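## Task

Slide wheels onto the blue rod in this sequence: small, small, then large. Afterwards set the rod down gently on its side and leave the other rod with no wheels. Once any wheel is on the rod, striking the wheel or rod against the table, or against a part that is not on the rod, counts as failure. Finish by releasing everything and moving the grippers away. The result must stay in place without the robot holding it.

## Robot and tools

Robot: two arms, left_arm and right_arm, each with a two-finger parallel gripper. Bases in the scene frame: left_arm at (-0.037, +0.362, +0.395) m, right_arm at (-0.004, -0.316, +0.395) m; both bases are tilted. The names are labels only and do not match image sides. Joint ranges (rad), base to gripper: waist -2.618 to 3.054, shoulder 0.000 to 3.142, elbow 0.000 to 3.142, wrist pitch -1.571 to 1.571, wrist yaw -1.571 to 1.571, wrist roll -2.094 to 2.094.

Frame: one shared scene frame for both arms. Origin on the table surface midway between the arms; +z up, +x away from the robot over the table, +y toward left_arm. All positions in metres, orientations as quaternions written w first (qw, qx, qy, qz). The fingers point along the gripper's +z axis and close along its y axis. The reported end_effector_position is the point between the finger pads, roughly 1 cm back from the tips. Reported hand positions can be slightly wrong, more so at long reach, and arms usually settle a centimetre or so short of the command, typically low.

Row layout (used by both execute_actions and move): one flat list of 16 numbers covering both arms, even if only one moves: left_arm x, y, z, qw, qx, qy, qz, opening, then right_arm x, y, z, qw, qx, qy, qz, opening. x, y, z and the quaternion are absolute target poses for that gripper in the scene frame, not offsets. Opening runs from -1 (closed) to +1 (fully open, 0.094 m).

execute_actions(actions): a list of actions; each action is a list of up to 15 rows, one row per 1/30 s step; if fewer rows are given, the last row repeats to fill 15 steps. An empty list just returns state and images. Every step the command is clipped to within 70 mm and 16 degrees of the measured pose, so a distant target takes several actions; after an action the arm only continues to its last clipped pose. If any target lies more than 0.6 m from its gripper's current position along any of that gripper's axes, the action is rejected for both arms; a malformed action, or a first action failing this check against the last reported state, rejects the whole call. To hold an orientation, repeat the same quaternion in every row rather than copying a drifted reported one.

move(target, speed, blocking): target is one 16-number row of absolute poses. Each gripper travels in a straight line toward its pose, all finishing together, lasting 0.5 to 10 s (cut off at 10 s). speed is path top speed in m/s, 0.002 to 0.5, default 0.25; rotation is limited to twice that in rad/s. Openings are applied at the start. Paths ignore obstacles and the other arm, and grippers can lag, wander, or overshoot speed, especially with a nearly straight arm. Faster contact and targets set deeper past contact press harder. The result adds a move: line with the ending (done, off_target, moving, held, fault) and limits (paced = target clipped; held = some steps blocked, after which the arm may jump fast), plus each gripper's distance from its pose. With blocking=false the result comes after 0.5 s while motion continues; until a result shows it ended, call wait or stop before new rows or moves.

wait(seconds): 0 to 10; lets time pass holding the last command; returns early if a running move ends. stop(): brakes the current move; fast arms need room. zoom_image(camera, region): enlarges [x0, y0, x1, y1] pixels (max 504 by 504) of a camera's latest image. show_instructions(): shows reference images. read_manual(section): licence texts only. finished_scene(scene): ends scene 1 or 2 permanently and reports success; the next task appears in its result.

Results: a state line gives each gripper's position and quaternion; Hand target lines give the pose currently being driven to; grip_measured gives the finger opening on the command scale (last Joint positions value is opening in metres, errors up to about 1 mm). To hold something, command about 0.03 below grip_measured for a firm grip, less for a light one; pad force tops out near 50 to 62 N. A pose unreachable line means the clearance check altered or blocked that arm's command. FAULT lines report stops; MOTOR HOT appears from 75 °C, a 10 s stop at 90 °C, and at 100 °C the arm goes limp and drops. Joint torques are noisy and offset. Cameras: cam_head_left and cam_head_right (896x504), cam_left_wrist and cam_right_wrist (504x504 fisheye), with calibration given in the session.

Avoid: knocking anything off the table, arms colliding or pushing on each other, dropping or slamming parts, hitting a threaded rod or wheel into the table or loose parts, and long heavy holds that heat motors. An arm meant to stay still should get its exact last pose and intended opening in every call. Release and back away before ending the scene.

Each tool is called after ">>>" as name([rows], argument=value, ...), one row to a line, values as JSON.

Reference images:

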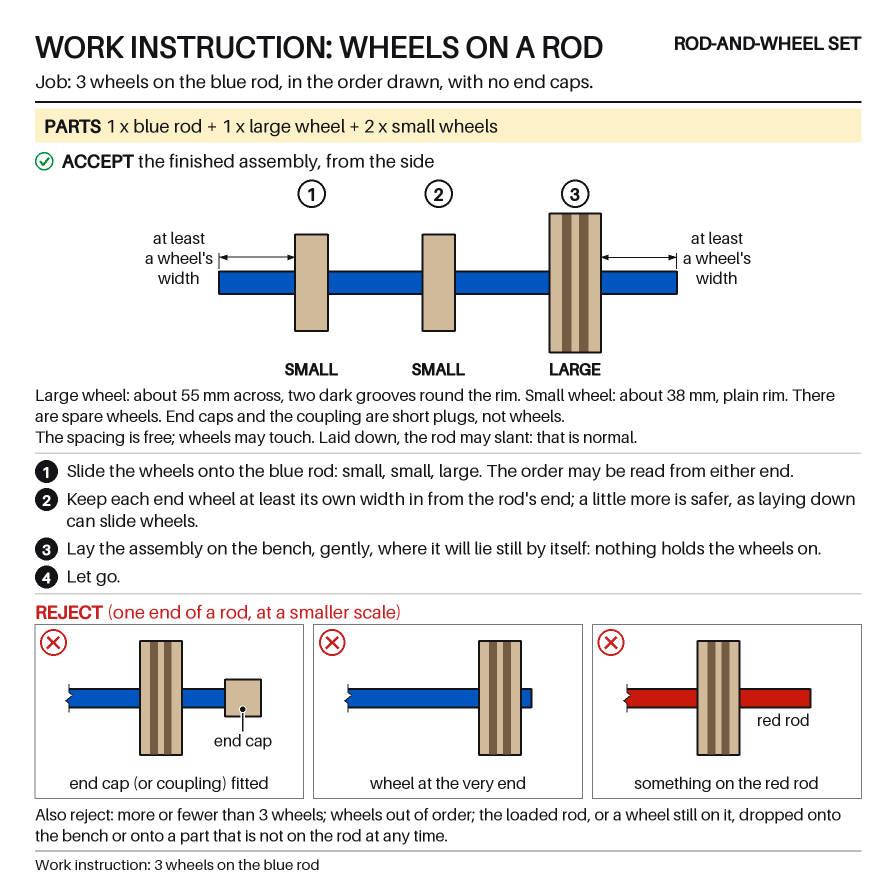

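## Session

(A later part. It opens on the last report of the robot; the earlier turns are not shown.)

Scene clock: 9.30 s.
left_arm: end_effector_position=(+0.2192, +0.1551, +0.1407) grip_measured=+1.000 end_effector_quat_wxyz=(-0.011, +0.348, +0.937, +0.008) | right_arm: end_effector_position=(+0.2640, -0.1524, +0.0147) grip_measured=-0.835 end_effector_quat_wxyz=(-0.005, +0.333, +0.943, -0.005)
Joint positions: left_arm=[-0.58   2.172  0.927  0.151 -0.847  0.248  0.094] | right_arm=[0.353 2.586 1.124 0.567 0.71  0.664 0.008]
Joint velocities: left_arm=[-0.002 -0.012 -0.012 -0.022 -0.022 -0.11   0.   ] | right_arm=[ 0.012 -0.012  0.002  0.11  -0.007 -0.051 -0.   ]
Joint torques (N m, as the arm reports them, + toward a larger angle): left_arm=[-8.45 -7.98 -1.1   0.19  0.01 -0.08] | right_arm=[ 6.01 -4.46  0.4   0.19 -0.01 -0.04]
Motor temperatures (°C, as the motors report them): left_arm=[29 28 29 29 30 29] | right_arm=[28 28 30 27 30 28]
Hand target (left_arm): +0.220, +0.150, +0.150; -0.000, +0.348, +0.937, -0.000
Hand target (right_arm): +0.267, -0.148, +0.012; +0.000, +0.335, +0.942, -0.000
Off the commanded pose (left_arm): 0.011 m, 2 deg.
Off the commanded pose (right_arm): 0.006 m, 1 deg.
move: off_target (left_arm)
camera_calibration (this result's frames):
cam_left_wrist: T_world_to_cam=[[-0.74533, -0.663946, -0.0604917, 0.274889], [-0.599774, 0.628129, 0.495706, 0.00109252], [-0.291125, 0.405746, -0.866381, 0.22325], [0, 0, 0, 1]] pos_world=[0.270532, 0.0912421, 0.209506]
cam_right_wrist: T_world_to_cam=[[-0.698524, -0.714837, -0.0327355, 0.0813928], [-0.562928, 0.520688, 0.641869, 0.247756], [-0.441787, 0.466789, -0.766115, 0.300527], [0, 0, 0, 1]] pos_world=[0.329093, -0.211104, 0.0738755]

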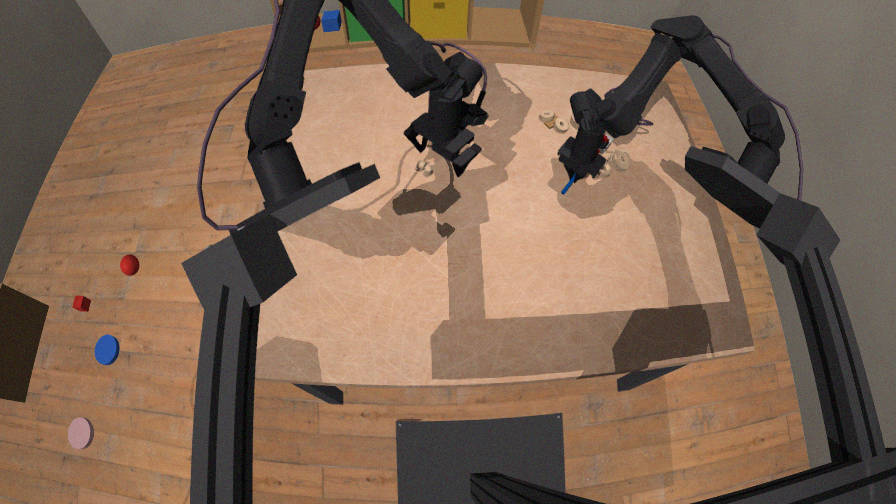

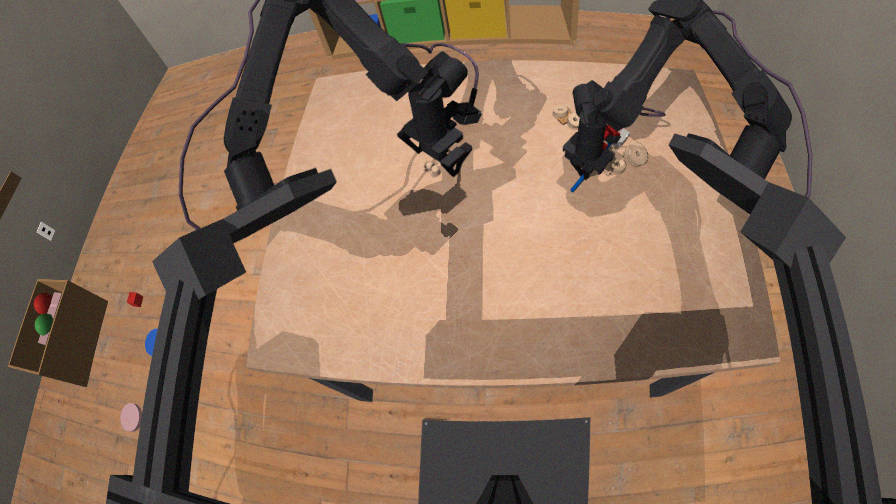

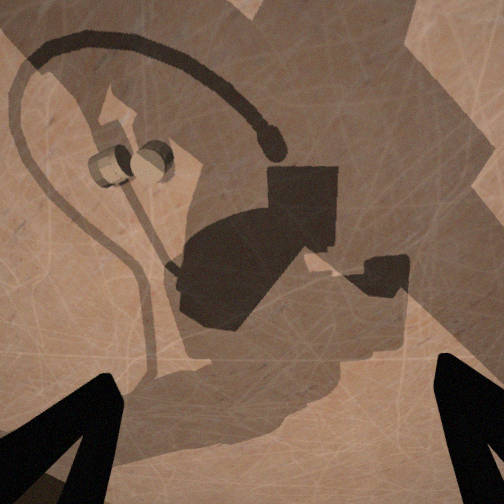

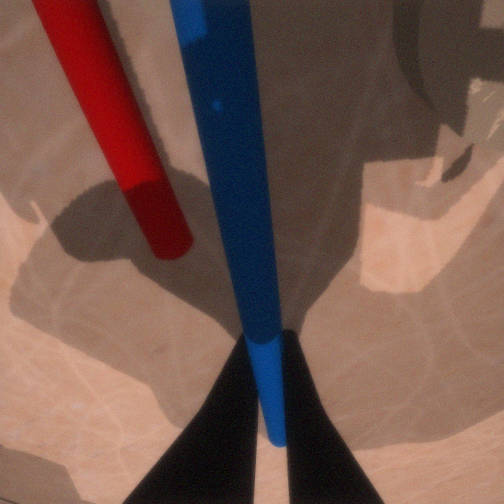

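>>> move(target=[0.15,0.22,0.15,0,0.348,0.937,0,1, 0.267,-0.148,0.07,0,0.335,0.942,0,-0.9], speed=0.15)

>>> move(target=[0.15,0.22,0.15,0,0.348,0.937,0,1, 0.22,-0.01,0.05,0,0.335,0.942,0,-0.9], speed=0.2)

>>> move(target=[0.15,0.22,0.15,0,0.348,0.937,0,1, 0.22,-0.01,0.013,0,0.335,0.942,0,-0.9], speed=0.05)

>>> move(target=[0.15,0.22,0.15,0,0.348,0.937,0,1, 0.22,-0.01,0.013,0,0.335,0.942,0,0], speed=0.05)

>>> move(target=[0.15,0.22,0.15,0,0.348,0.937,0,1, 0.22,-0.01,0.08,0,0.335,0.942,0,0], speed=0.15)

>>> move(target=[0.20,0.04,0.08,0,0.335,0.942,0,0, 0.33,-0.25,0.15,0,0.707,0.707,0,1])

Scene clock: 10.93 s.
left_arm: end_effector_position=(+0.1538, +0.2198, +0.1465) grip_measured=+1.000 end_effector_quat_wxyz=(-0.001, +0.345, +0.939, +0.007) | right_arm: end_effector_position=(+0.2702, -0.1499, +0.0614) grip_measured=-0.835 end_effector_quat_wxyz=(+0.002, +0.344, +0.939, +0.002)
Joint positions: left_arm=[-0.512  2.103  0.507  0.594 -0.811  0.35   0.094] | right_arm=[0.44  2.452 1.007 0.512 0.755 0.762 0.008]
Joint velocities: left_arm=[-0.002 -0.007 -0.027 -0.007  0.007  0.066  0.   ] | right_arm=[-0.007  0.002  0.007  0.051 -0.007  0.066  0.   ]
Joint torques (N m, as the arm reports them, + toward a larger angle): left_arm=[-4.92 -5.55 -2.76  0.27  0.07  0.1 ] | right_arm=[ 7.39 -6.69 -2.2  -0.22  0.13  0.1 ]
Motor temperatures (°C, as the motors report them): left_arm=[29 28 29 29 30 29] | right_arm=[28 29 30 27 30 28]
Hand target (left_arm): +0.150, +0.221, +0.149; -0.001, +0.348, +0.937, -0.000
Hand target (right_arm): +0.267, -0.149, +0.069; +0.001, +0.335, +0.942, -0.000
Off the commanded pose (left_arm): 0.005 m, 1 deg.
Off the commanded pose (right_arm): 0.009 m, 1 deg.
move: done
camera_calibration (this result's frames):
cam_left_wrist: T_world_to_cam=[[-0.740469, -0.668763, -0.0667955, 0.270637], [-0.611534, 0.629188, 0.479738, -0.0778133], [-0.278804, 0.396079, -0.874866, 0.184432], [0, 0, 0, 1]] pos_world=[0.204233, 0.156902, 0.21676]
cam_right_wrist: T_world_to_cam=[[-0.713298, -0.698946, -0.0517751, 0.0966431], [-0.563114, 0.52756, 0.636069, 0.221408], [-0.417263, 0.482862, -0.769893, 0.333857], [0, 0, 0, 1]] pos_world=[0.332919, -0.210465, 0.121207]

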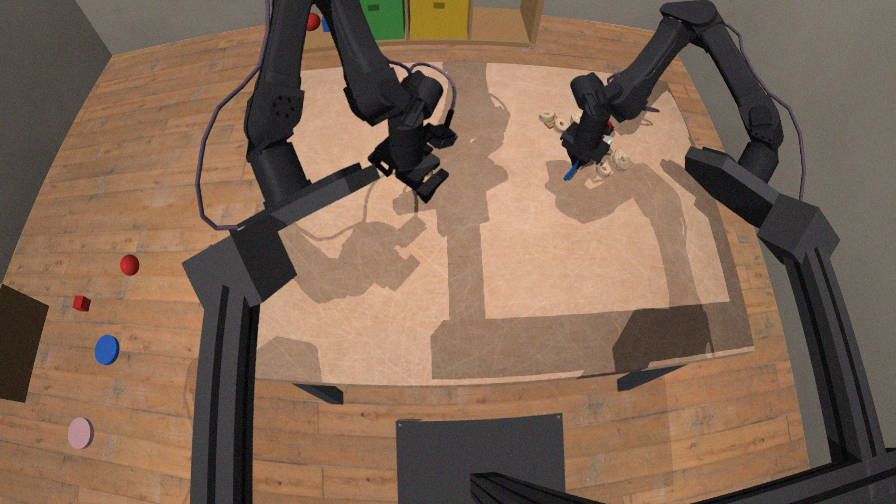

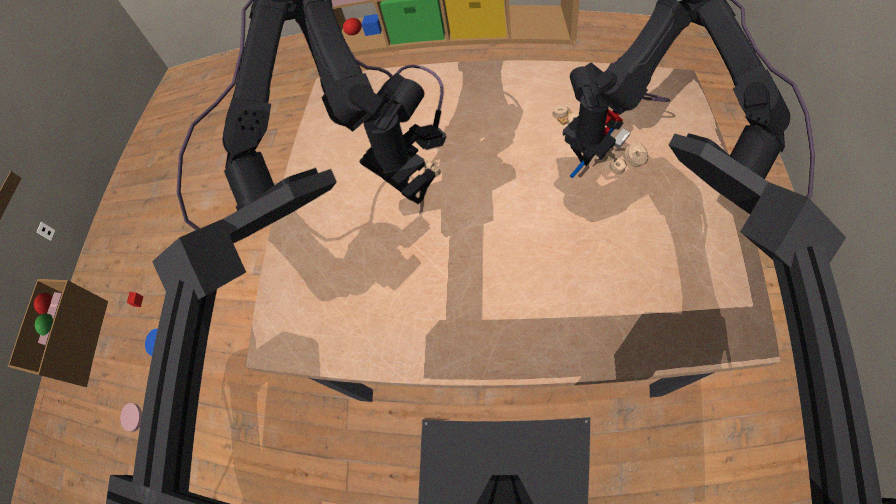

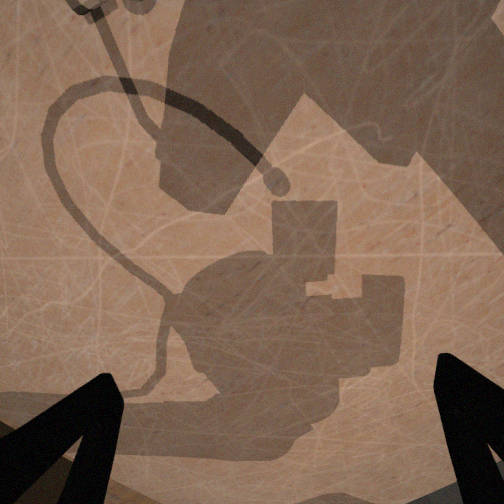

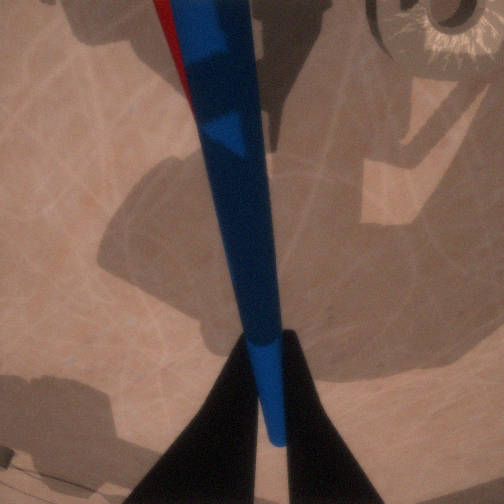

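Scene clock: 12.23 s.
left_arm: end_effector_position=(+0.1538, +0.2198, +0.1465) grip_measured=+1.000 end_effector_quat_wxyz=(-0.001, +0.345, +0.939, +0.007) | right_arm: end_effector_position=(+0.2199, -0.0163, +0.0463) grip_measured=-0.835 end_effector_quat_wxyz=(-0.002, +0.340, +0.940, +0.003)
Joint positions: left_arm=[-0.512  2.103  0.507  0.594 -0.811  0.35   0.094] | right_arm=[0.666 2.883 1.441 0.295 0.864 1.043 0.008]
Joint velocities: left_arm=[ 0.027 -0.012 -0.012 -0.037 -0.022 -0.007  0.   ] | right_arm=[-0.017 -0.007 -0.012 -0.168 -0.022 -0.022 -0.   ]
Joint torques (N m, as the arm reports them, + toward a larger angle): left_arm=[-5.43 -5.63 -2.83  0.25  0.04  0.  ] | right_arm=[ 9.06 -4.79  2.03 -0.22  0.15  0.12]
Motor temperatures (°C, as the motors report them): left_arm=[29 28 29 29 30 29] | right_arm=[28 29 30 27 30 28]
Hand target (left_arm): +0.150, +0.220, +0.150; -0.000, +0.348, +0.937, +0.000
Hand target (right_arm): +0.219, -0.012, +0.050; +0.002, +0.335, +0.942, -0.000
Off the commanded pose (left_arm): 0.005 m, 1 deg.
Off the commanded pose (right_arm): 0.007 m, 1 deg.
move: done
camera_calibration (this result's frames):
cam_left_wrist: T_world_to_cam=[[-0.74027, -0.668971, -0.0669193, 0.270705], [-0.611826, 0.629065, 0.479527, -0.0776521], [-0.278693, 0.395922, -0.874972, 0.184494], [0, 0, 0, 1]] pos_world=[0.204302, 0.156897, 0.216778]
cam_right_wrist: T_world_to_cam=[[-0.708734, -0.703701, -0.0500132, 0.152198], [-0.562296, 0.520658, 0.642447, 0.131602], [-0.426051, 0.483446, -0.764696, 0.238516], [0, 0, 0, 1]] pos_world=[0.283487, -0.0767277, 0.105457]

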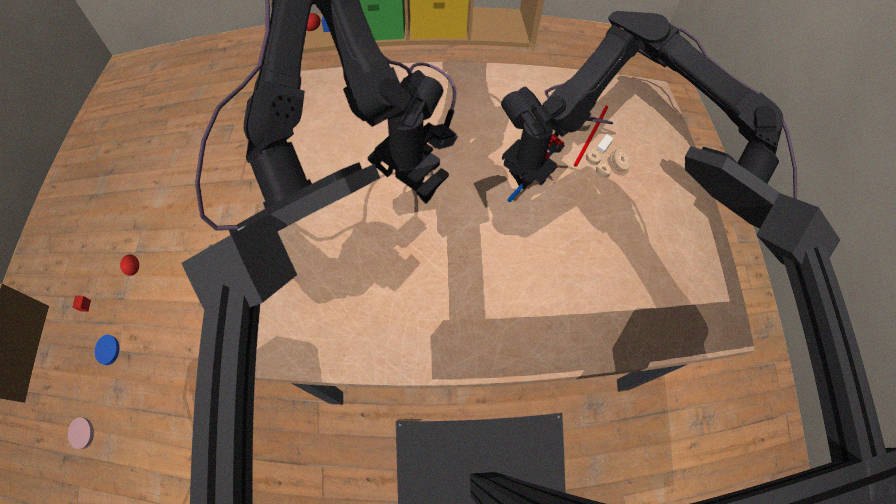

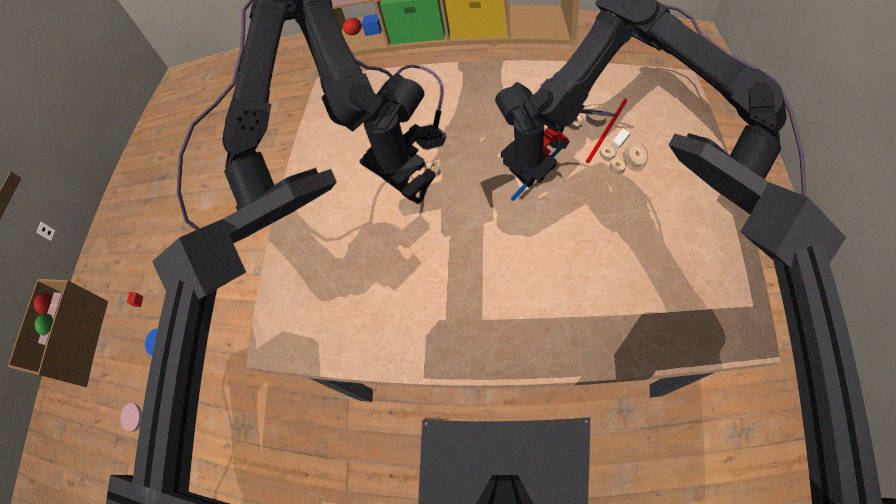

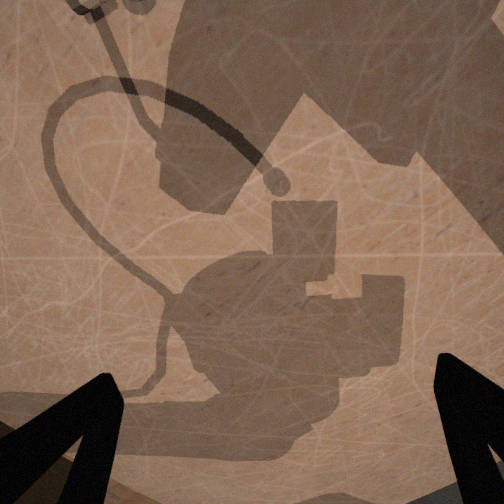

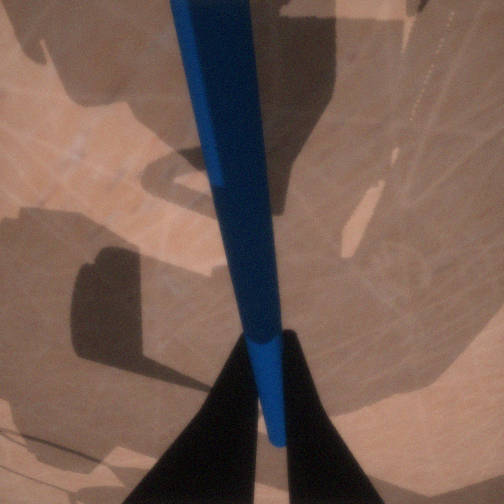

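Scene clock: 13.17 s.
left_arm: end_effector_position=(+0.1538, +0.2198, +0.1465) grip_measured=+1.000 end_effector_quat_wxyz=(-0.001, +0.345, +0.939, +0.007) | right_arm: end_effector_position=(+0.2182, -0.0160, +0.0146) grip_measured=-0.835 end_effector_quat_wxyz=(-0.006, +0.334, +0.943, -0.007)
Joint positions: left_arm=[-0.512  2.103  0.507  0.594 -0.811  0.35   0.094] | right_arm=[0.61  2.971 1.547 0.309 0.852 0.973 0.008]
Joint velocities: left_arm=[-0.002  0.002  0.007 -0.022 -0.051 -0.066  0.   ] | right_arm=[ 0.007  0.007  0.002  0.022 -0.022  0.007  0.001]
Joint torques (N m, as the arm reports them, + toward a larger angle): left_arm=[-5.41 -5.67 -2.79  0.25  0.05  0.01] | right_arm=[ 8.1  -4.13  2.01  0.05  0.    0.01]
Motor temperatures (°C, as the motors report them): left_arm=[29 28 29 29 30 29] | right_arm=[28 28 30 27 30 28]
Hand target (left_arm): +0.150, +0.220, +0.150; -0.000, +0.348, +0.937, +0.000
Hand target (right_arm): +0.220, -0.010, +0.013; -0.000, +0.335, +0.942, +0.000
Off the commanded pose (left_arm): 0.005 m, 1 deg.
Off the commanded pose (right_arm): 0.006 m, 1 deg.
move: done
camera_calibration (this result's frames):
cam_left_wrist: T_world_to_cam=[[-0.74027, -0.668971, -0.0669193, 0.270705], [-0.611826, 0.629065, 0.479527, -0.0776521], [-0.278693, 0.395922, -0.874972, 0.184494], [0, 0, 0, 1]] pos_world=[0.204302, 0.156897, 0.216778]
cam_right_wrist: T_world_to_cam=[[-0.699498, -0.714009, -0.0299026, 0.147145], [-0.561452, 0.523191, 0.641126, 0.150691], [-0.442125, 0.465255, -0.766853, 0.216609], [0, 0, 0, 1]] pos_world=[0.283302, -0.0745565, 0.0738953]

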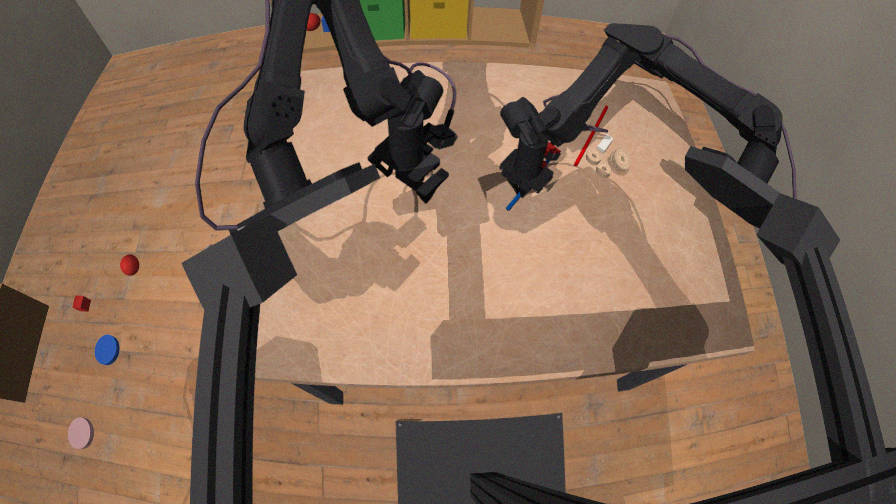

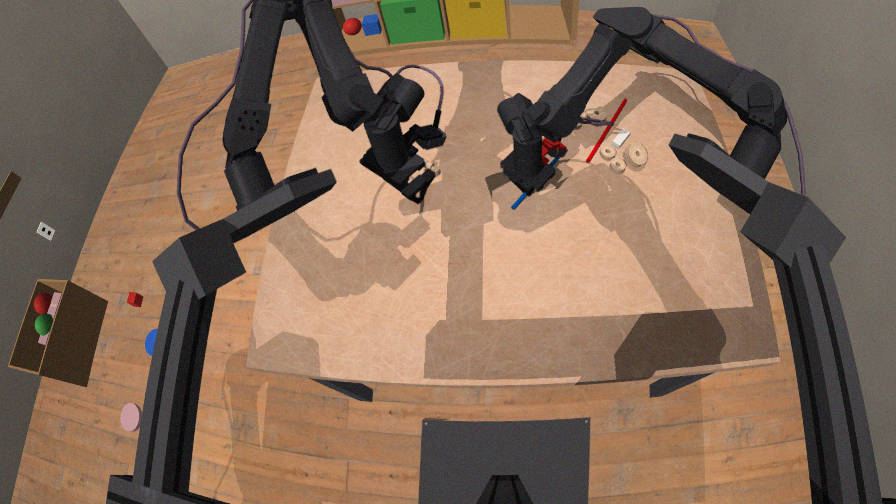

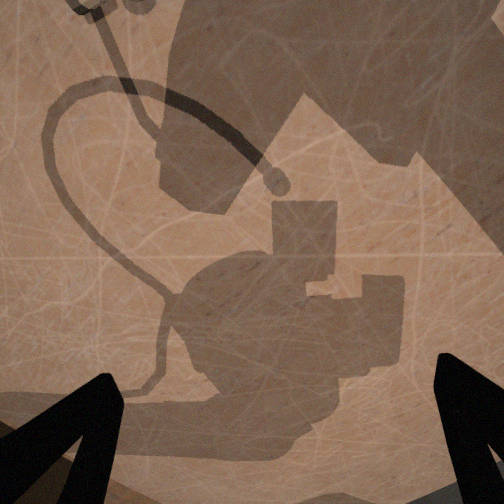

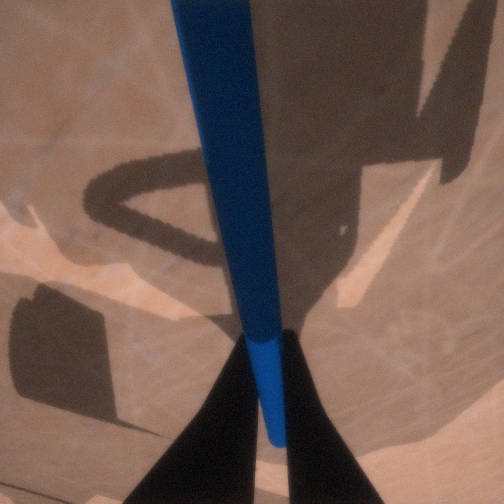

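Scene clock: 13.87 s.
left_arm: end_effector_position=(+0.1538, +0.2198, +0.1465) grip_measured=+1.000 end_effector_quat_wxyz=(-0.001, +0.345, +0.939, +0.007) | right_arm: end_effector_position=(+0.2180, -0.0159, +0.0149) grip_measured=-0.002 end_effector_quat_wxyz=(-0.006, +0.332, +0.943, -0.007)
Joint positions: left_arm=[-0.512  2.103  0.507  0.594 -0.811  0.35   0.094] | right_arm=[0.611 2.971 1.547 0.308 0.853 0.97  0.047]
Joint velocities: left_arm=[-0.012 -0.022 -0.012 -0.037 -0.022  0.022  0.   ] | right_arm=[-0.012 -0.002  0.002 -0.066 -0.007  0.066 -0.   ]
Joint torques (N m, as the arm reports them, + toward a larger angle): left_arm=[-5.36 -5.6  -2.84  0.26  0.05  0.  ] | right_arm=[ 8.03 -4.3   1.66  0.13 -0.07 -0.05]
Motor temperatures (°C, as the motors report them): left_arm=[29 28 29 29 30 29] | right_arm=[28 28 30 27 30 28]
Hand target (left_arm): +0.150, +0.220, +0.150; -0.000, +0.348, +0.937, +0.000
Hand target (right_arm): +0.220, -0.010, +0.013; -0.000, +0.335, +0.942, -0.000
Off the commanded pose (left_arm): 0.005 m, 1 deg.
Off the commanded pose (right_arm): 0.006 m, 1 deg.
move: done
camera_calibration (this result's frames):
cam_left_wrist: T_world_to_cam=[[-0.74027, -0.668971, -0.0669193, 0.270705], [-0.611826, 0.629065, 0.479527, -0.0776521], [-0.278693, 0.395922, -0.874972, 0.184494], [0, 0, 0, 1]] pos_world=[0.204302, 0.156897, 0.216778]
cam_right_wrist: T_world_to_cam=[[-0.696375, -0.717071, -0.0295076, 0.146373], [-0.563642, 0.520997, 0.640992, 0.150854], [-0.444263, 0.463002, -0.76698, 0.217114], [0, 0, 0, 1]] pos_world=[0.283414, -0.0741585, 0.0741451]

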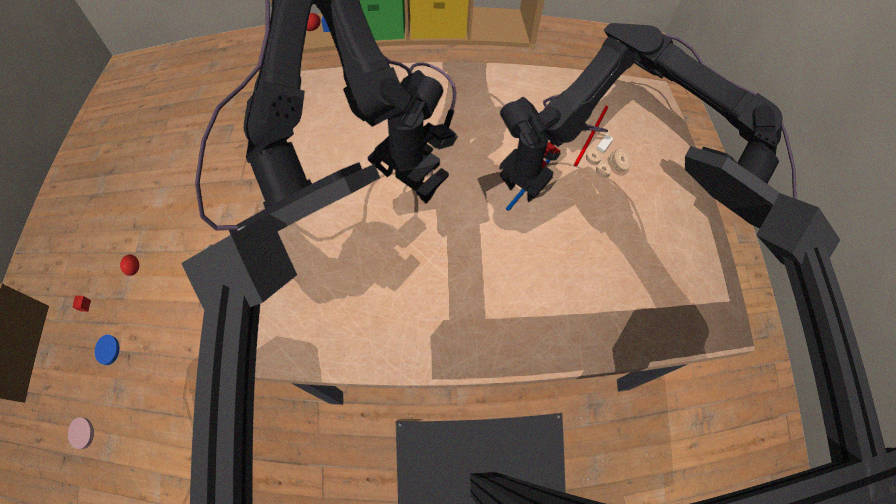

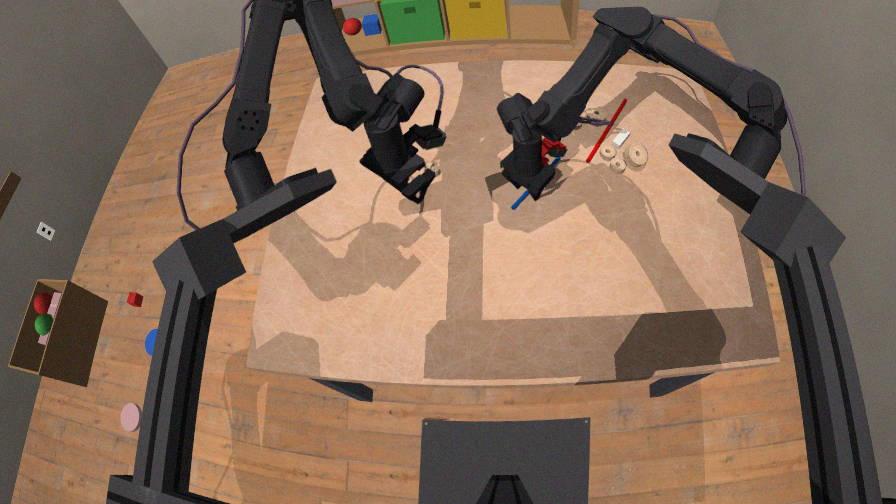

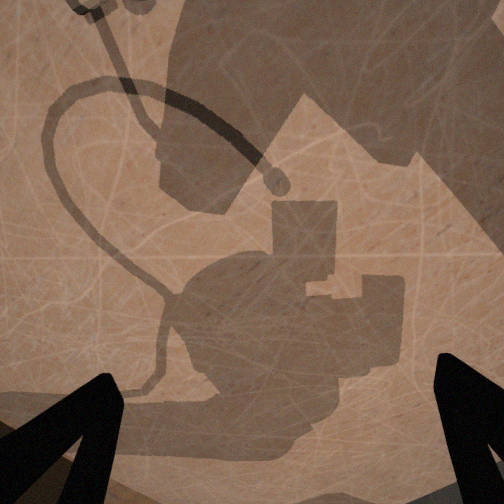

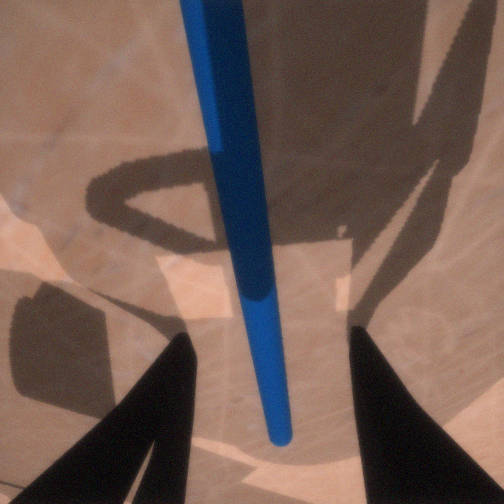

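Scene clock: 14.90 s.
left_arm: end_effector_position=(+0.1538, +0.2198, +0.1465) grip_measured=+1.000 end_effector_quat_wxyz=(-0.001, +0.345, +0.939, +0.007) | right_arm: end_effector_position=(+0.2236, -0.0081, +0.0734) grip_measured=-0.002 end_effector_quat_wxyz=(-0.001, +0.344, +0.939, +0.006)
Joint positions: left_arm=[-0.512  2.103  0.507  0.594 -0.811  0.35   0.094] | right_arm=[0.728 2.835 1.424 0.205 0.886 1.133 0.047]
Joint velocities: left_arm=[ 0.007 -0.012 -0.002  0.066 -0.051  0.007  0.   ] | right_arm=[-0.002 -0.002 -0.007 -0.066 -0.037 -0.037 -0.   ]
Joint torques (N m, as the arm reports them, + toward a larger angle): left_arm=[-5.42 -5.64 -2.81  0.25  0.05  0.  ] | right_arm=[ 8.83 -6.54 -0.5  -0.29  0.19 -0.02]
Motor temperatures (°C, as the motors report them): left_arm=[29 28 29 29 30 29] | right_arm=[29 29 30 27 30 28]
Hand target (left_arm): +0.150, +0.220, +0.150; -0.000, +0.348, +0.937, +0.000
Hand target (right_arm): +0.220, -0.011, +0.079; +0.001, +0.335, +0.942, -0.000
Off the commanded pose (left_arm): 0.005 m, 1 deg.
Off the commanded pose (right_arm): 0.008 m, 1 deg.
move: done
camera_calibration (this result's frames):
cam_left_wrist: T_world_to_cam=[[-0.74027, -0.668971, -0.0669193, 0.270705], [-0.611826, 0.629065, 0.479527, -0.0776521], [-0.278693, 0.395922, -0.874972, 0.184494], [0, 0, 0, 1]] pos_world=[0.204302, 0.156897, 0.216778]
cam_right_wrist: T_world_to_cam=[[-0.7146, -0.697196, -0.0571473, 0.163796], [-0.561217, 0.52262, 0.641798, 0.111865], [-0.417592, 0.4907, -0.764742, 0.254982], [0, 0, 0, 1]] pos_world=[0.286307, -0.0693846, 0.132562]

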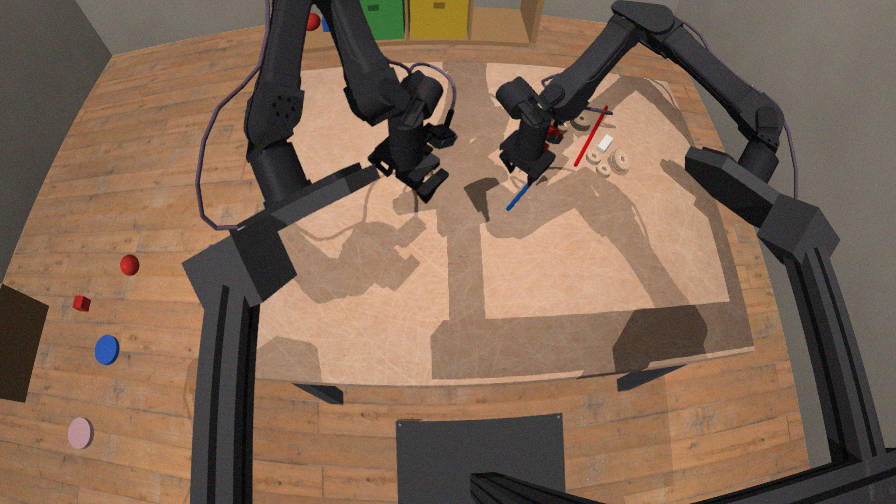

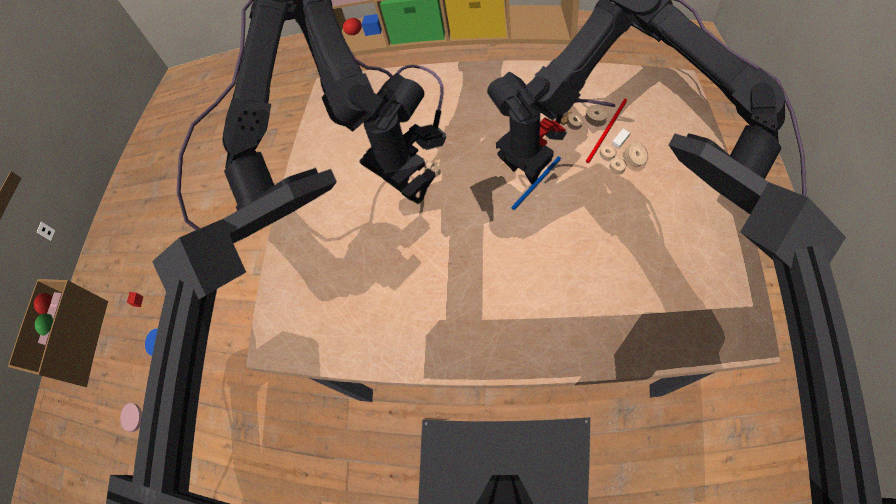

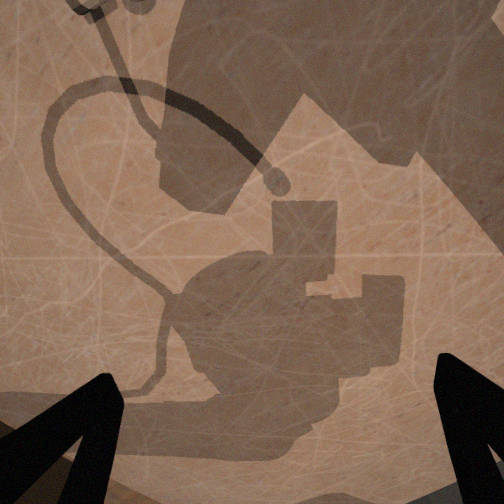

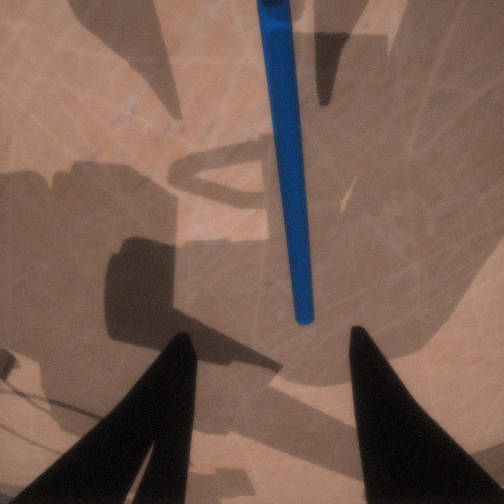

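Scene clock: 17.27 s.
left_arm: end_effector_position=(+0.1975, +0.0501, +0.0767) grip_measured=+0.003 end_effector_quat_wxyz=(-0.007, +0.332, +0.943, +0.003) | right_arm: end_effector_position=(+0.3392, -0.2475, +0.1461) grip_measured=+1.000 end_effector_quat_wxyz=(+0.007, +0.713, +0.702, +0.004)
Joint positions: left_arm=[-0.632  2.64   1.392  0.115 -0.862  0.153  0.047] | right_arm=[0.395 1.899 0.874 0.139 0.733 1.588 0.094]
Joint velocities: left_arm=[ 0.007  0.012 -0.012  0.022 -0.037 -0.037 -0.001] | right_arm=[-0.012 -0.012 -0.007 -0.037 -0.066  0.022  0.   ]
Joint torques (N m, as the arm reports them, + toward a larger angle): left_arm=[-10.43  -6.15   2.36  -0.02  -0.08  -0.07] | right_arm=[ 5.05 -6.9   0.21 -0.24  0.05  0.04]
Motor temperatures (°C, as the motors report them): left_arm=[29 28 29 29 30 29] | right_arm=[29 29 30 27 30 28]
Hand target (left_arm): +0.198, +0.039, +0.082; +0.001, +0.335, +0.942, -0.000
Hand target (right_arm): +0.331, -0.247, +0.148; -0.002, +0.707, +0.707, -0.000
Off the commanded pose (left_arm): 0.011 m, 1 deg.
Off the commanded pose (right_arm): 0.010 m, 1 deg.
move: off_target (left_arm)
camera_calibration (this result's frames):
cam_left_wrist: T_world_to_cam=[[-0.721673, -0.6899, -0.0568019, 0.181417], [-0.623741, 0.612486, 0.485602, 0.0919897], [-0.300226, 0.385875, -0.872333, 0.207307], [0, 0, 0, 1]] pos_world=[0.25054, -0.0111776, 0.146475]
cam_right_wrist: T_world_to_cam=[[-0.992083, 0.109093, -0.0622039, 0.378077], [0.0449325, 0.770897, 0.635373, 0.111981], [0.117268, 0.627548, -0.769696, 0.329489], [0, 0, 0, 1]] pos_world=[0.331414, -0.334341, 0.205974]

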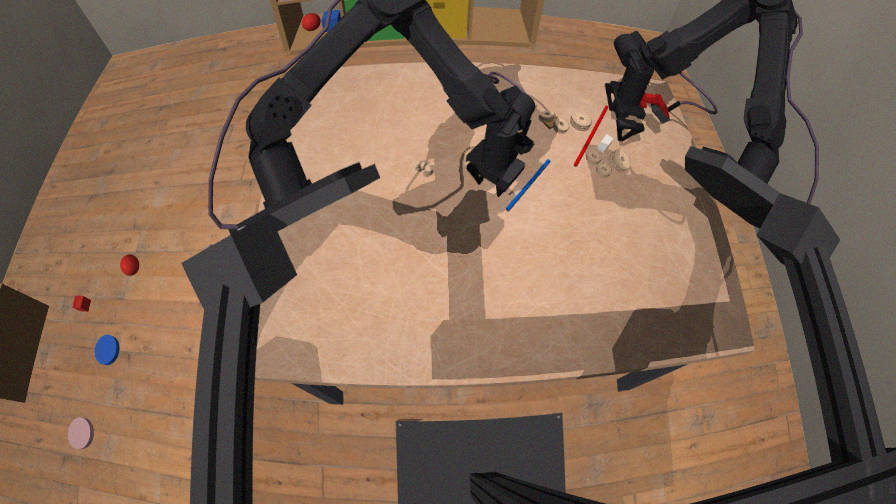

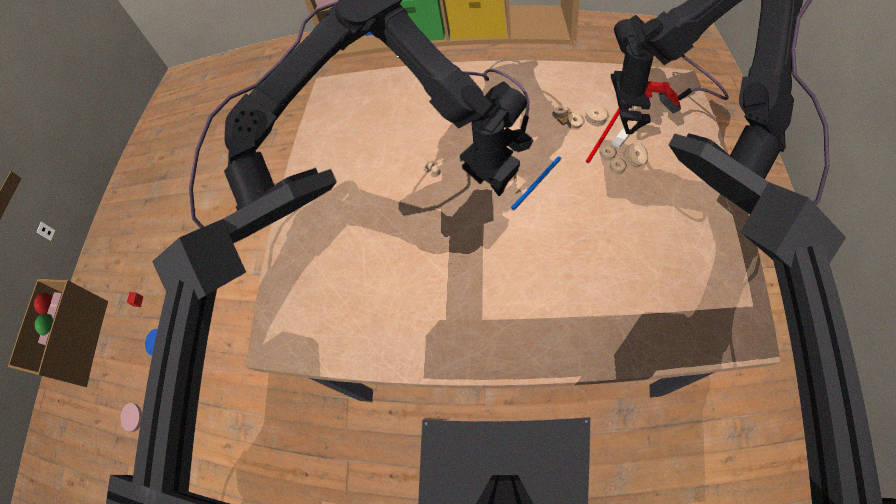

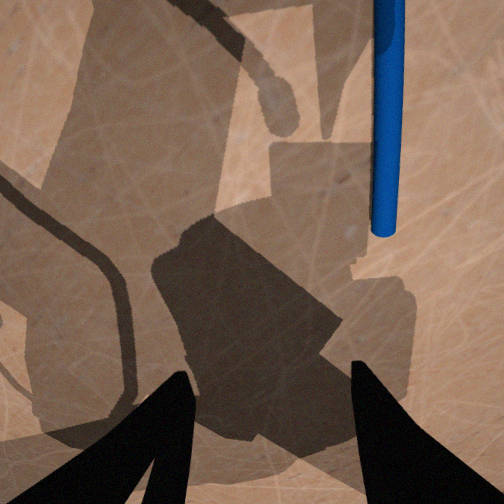

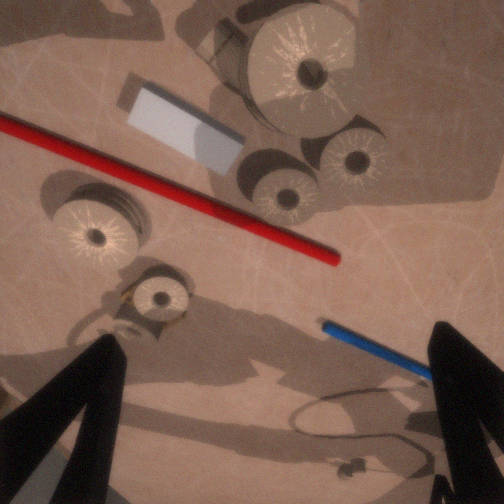

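>>> move(target=[0.198,-0.024,0.04,0,0.34,0.94,0,0, 0.33,-0.25,0.15,0,0.707,0.707,0,1], speed=0.1)

Scene clock: 18.83 s.
left_arm: end_effector_position=(+0.1966, -0.0122, +0.0326) grip_measured=+0.003 end_effector_quat_wxyz=(-0.008, +0.336, +0.942, +0.004) | right_arm: end_effector_position=(+0.3327, -0.2472, +0.1458) grip_measured=+1.000 end_effector_quat_wxyz=(+0.002, +0.709, +0.705, +0.000)
Joint positions: left_arm=[-0.638  2.937  1.846 -0.053 -0.865  0.151  0.047] | right_arm=[0.395 1.899 0.86  0.138 0.732 1.589 0.094]
Joint velocities: left_arm=[-0.002 -0.002  0.012 -0.081 -0.022 -0.037  0.   ] | right_arm=[ 0.022  0.002 -0.002  0.007  0.022  0.007  0.   ]
Joint torques (N m, as the arm reports them, + toward a larger angle): left_arm=[-11.7   -6.7    2.9    0.01  -0.05  -0.01] | right_arm=[ 4.91 -7.57  0.   -0.18  0.02 -0.02]
Motor temperatures (°C, as the motors report them): left_arm=[29 28 29 29 30 29] | right_arm=[29 29 30 27 30 28]
Hand target (left_arm): +0.197, -0.024, +0.041; +0.000, +0.340, +0.940, -0.000
Hand target (right_arm): +0.330, -0.250, +0.150; +0.000, +0.707, +0.707, +0.000
Off the commanded pose (left_arm): 0.014 m, 1 deg.
Off the commanded pose (right_arm): 0.006 m, 0 deg.
move: off_target (left_arm)
camera_calibration (this result's frames):
cam_left_wrist: T_world_to_cam=[[-0.728385, -0.68284, -0.0564373, 0.136633], [-0.616695, 0.617471, 0.488279, 0.149612], [-0.298568, 0.39046, -0.870861, 0.192325], [0, 0, 0, 1]] pos_world=[0.249209, -0.0741774, 0.102147]
cam_right_wrist: T_world_to_cam=[[-0.993672, 0.100156, -0.0508475, 0.368196], [0.045194, 0.770921, 0.635325, 0.112155], [0.102831, 0.629006, -0.770569, 0.335093], [0, 0, 0, 1]] pos_world=[0.326339, -0.334115, 0.205679]

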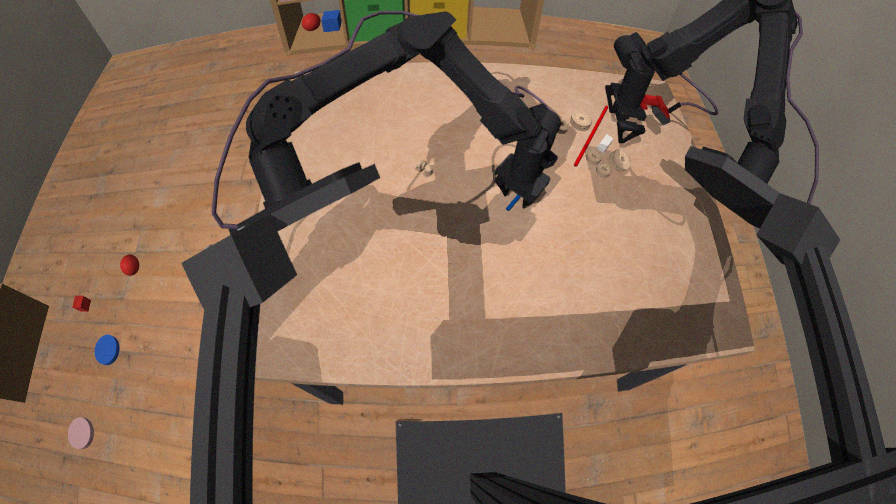

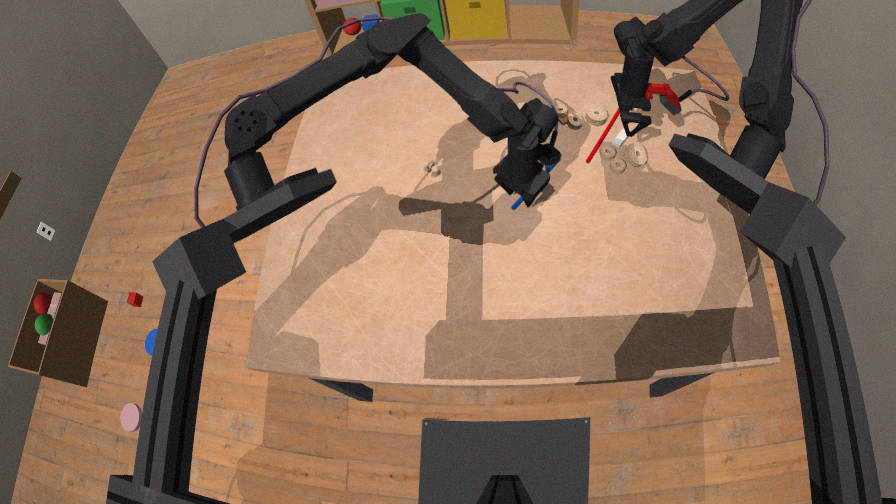

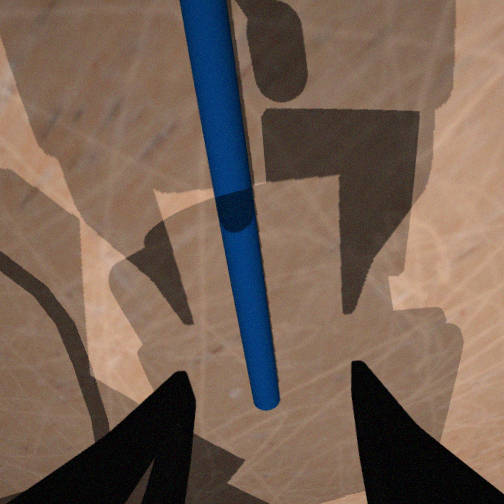

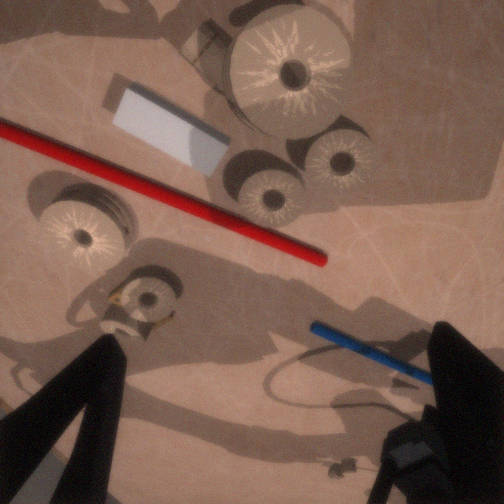

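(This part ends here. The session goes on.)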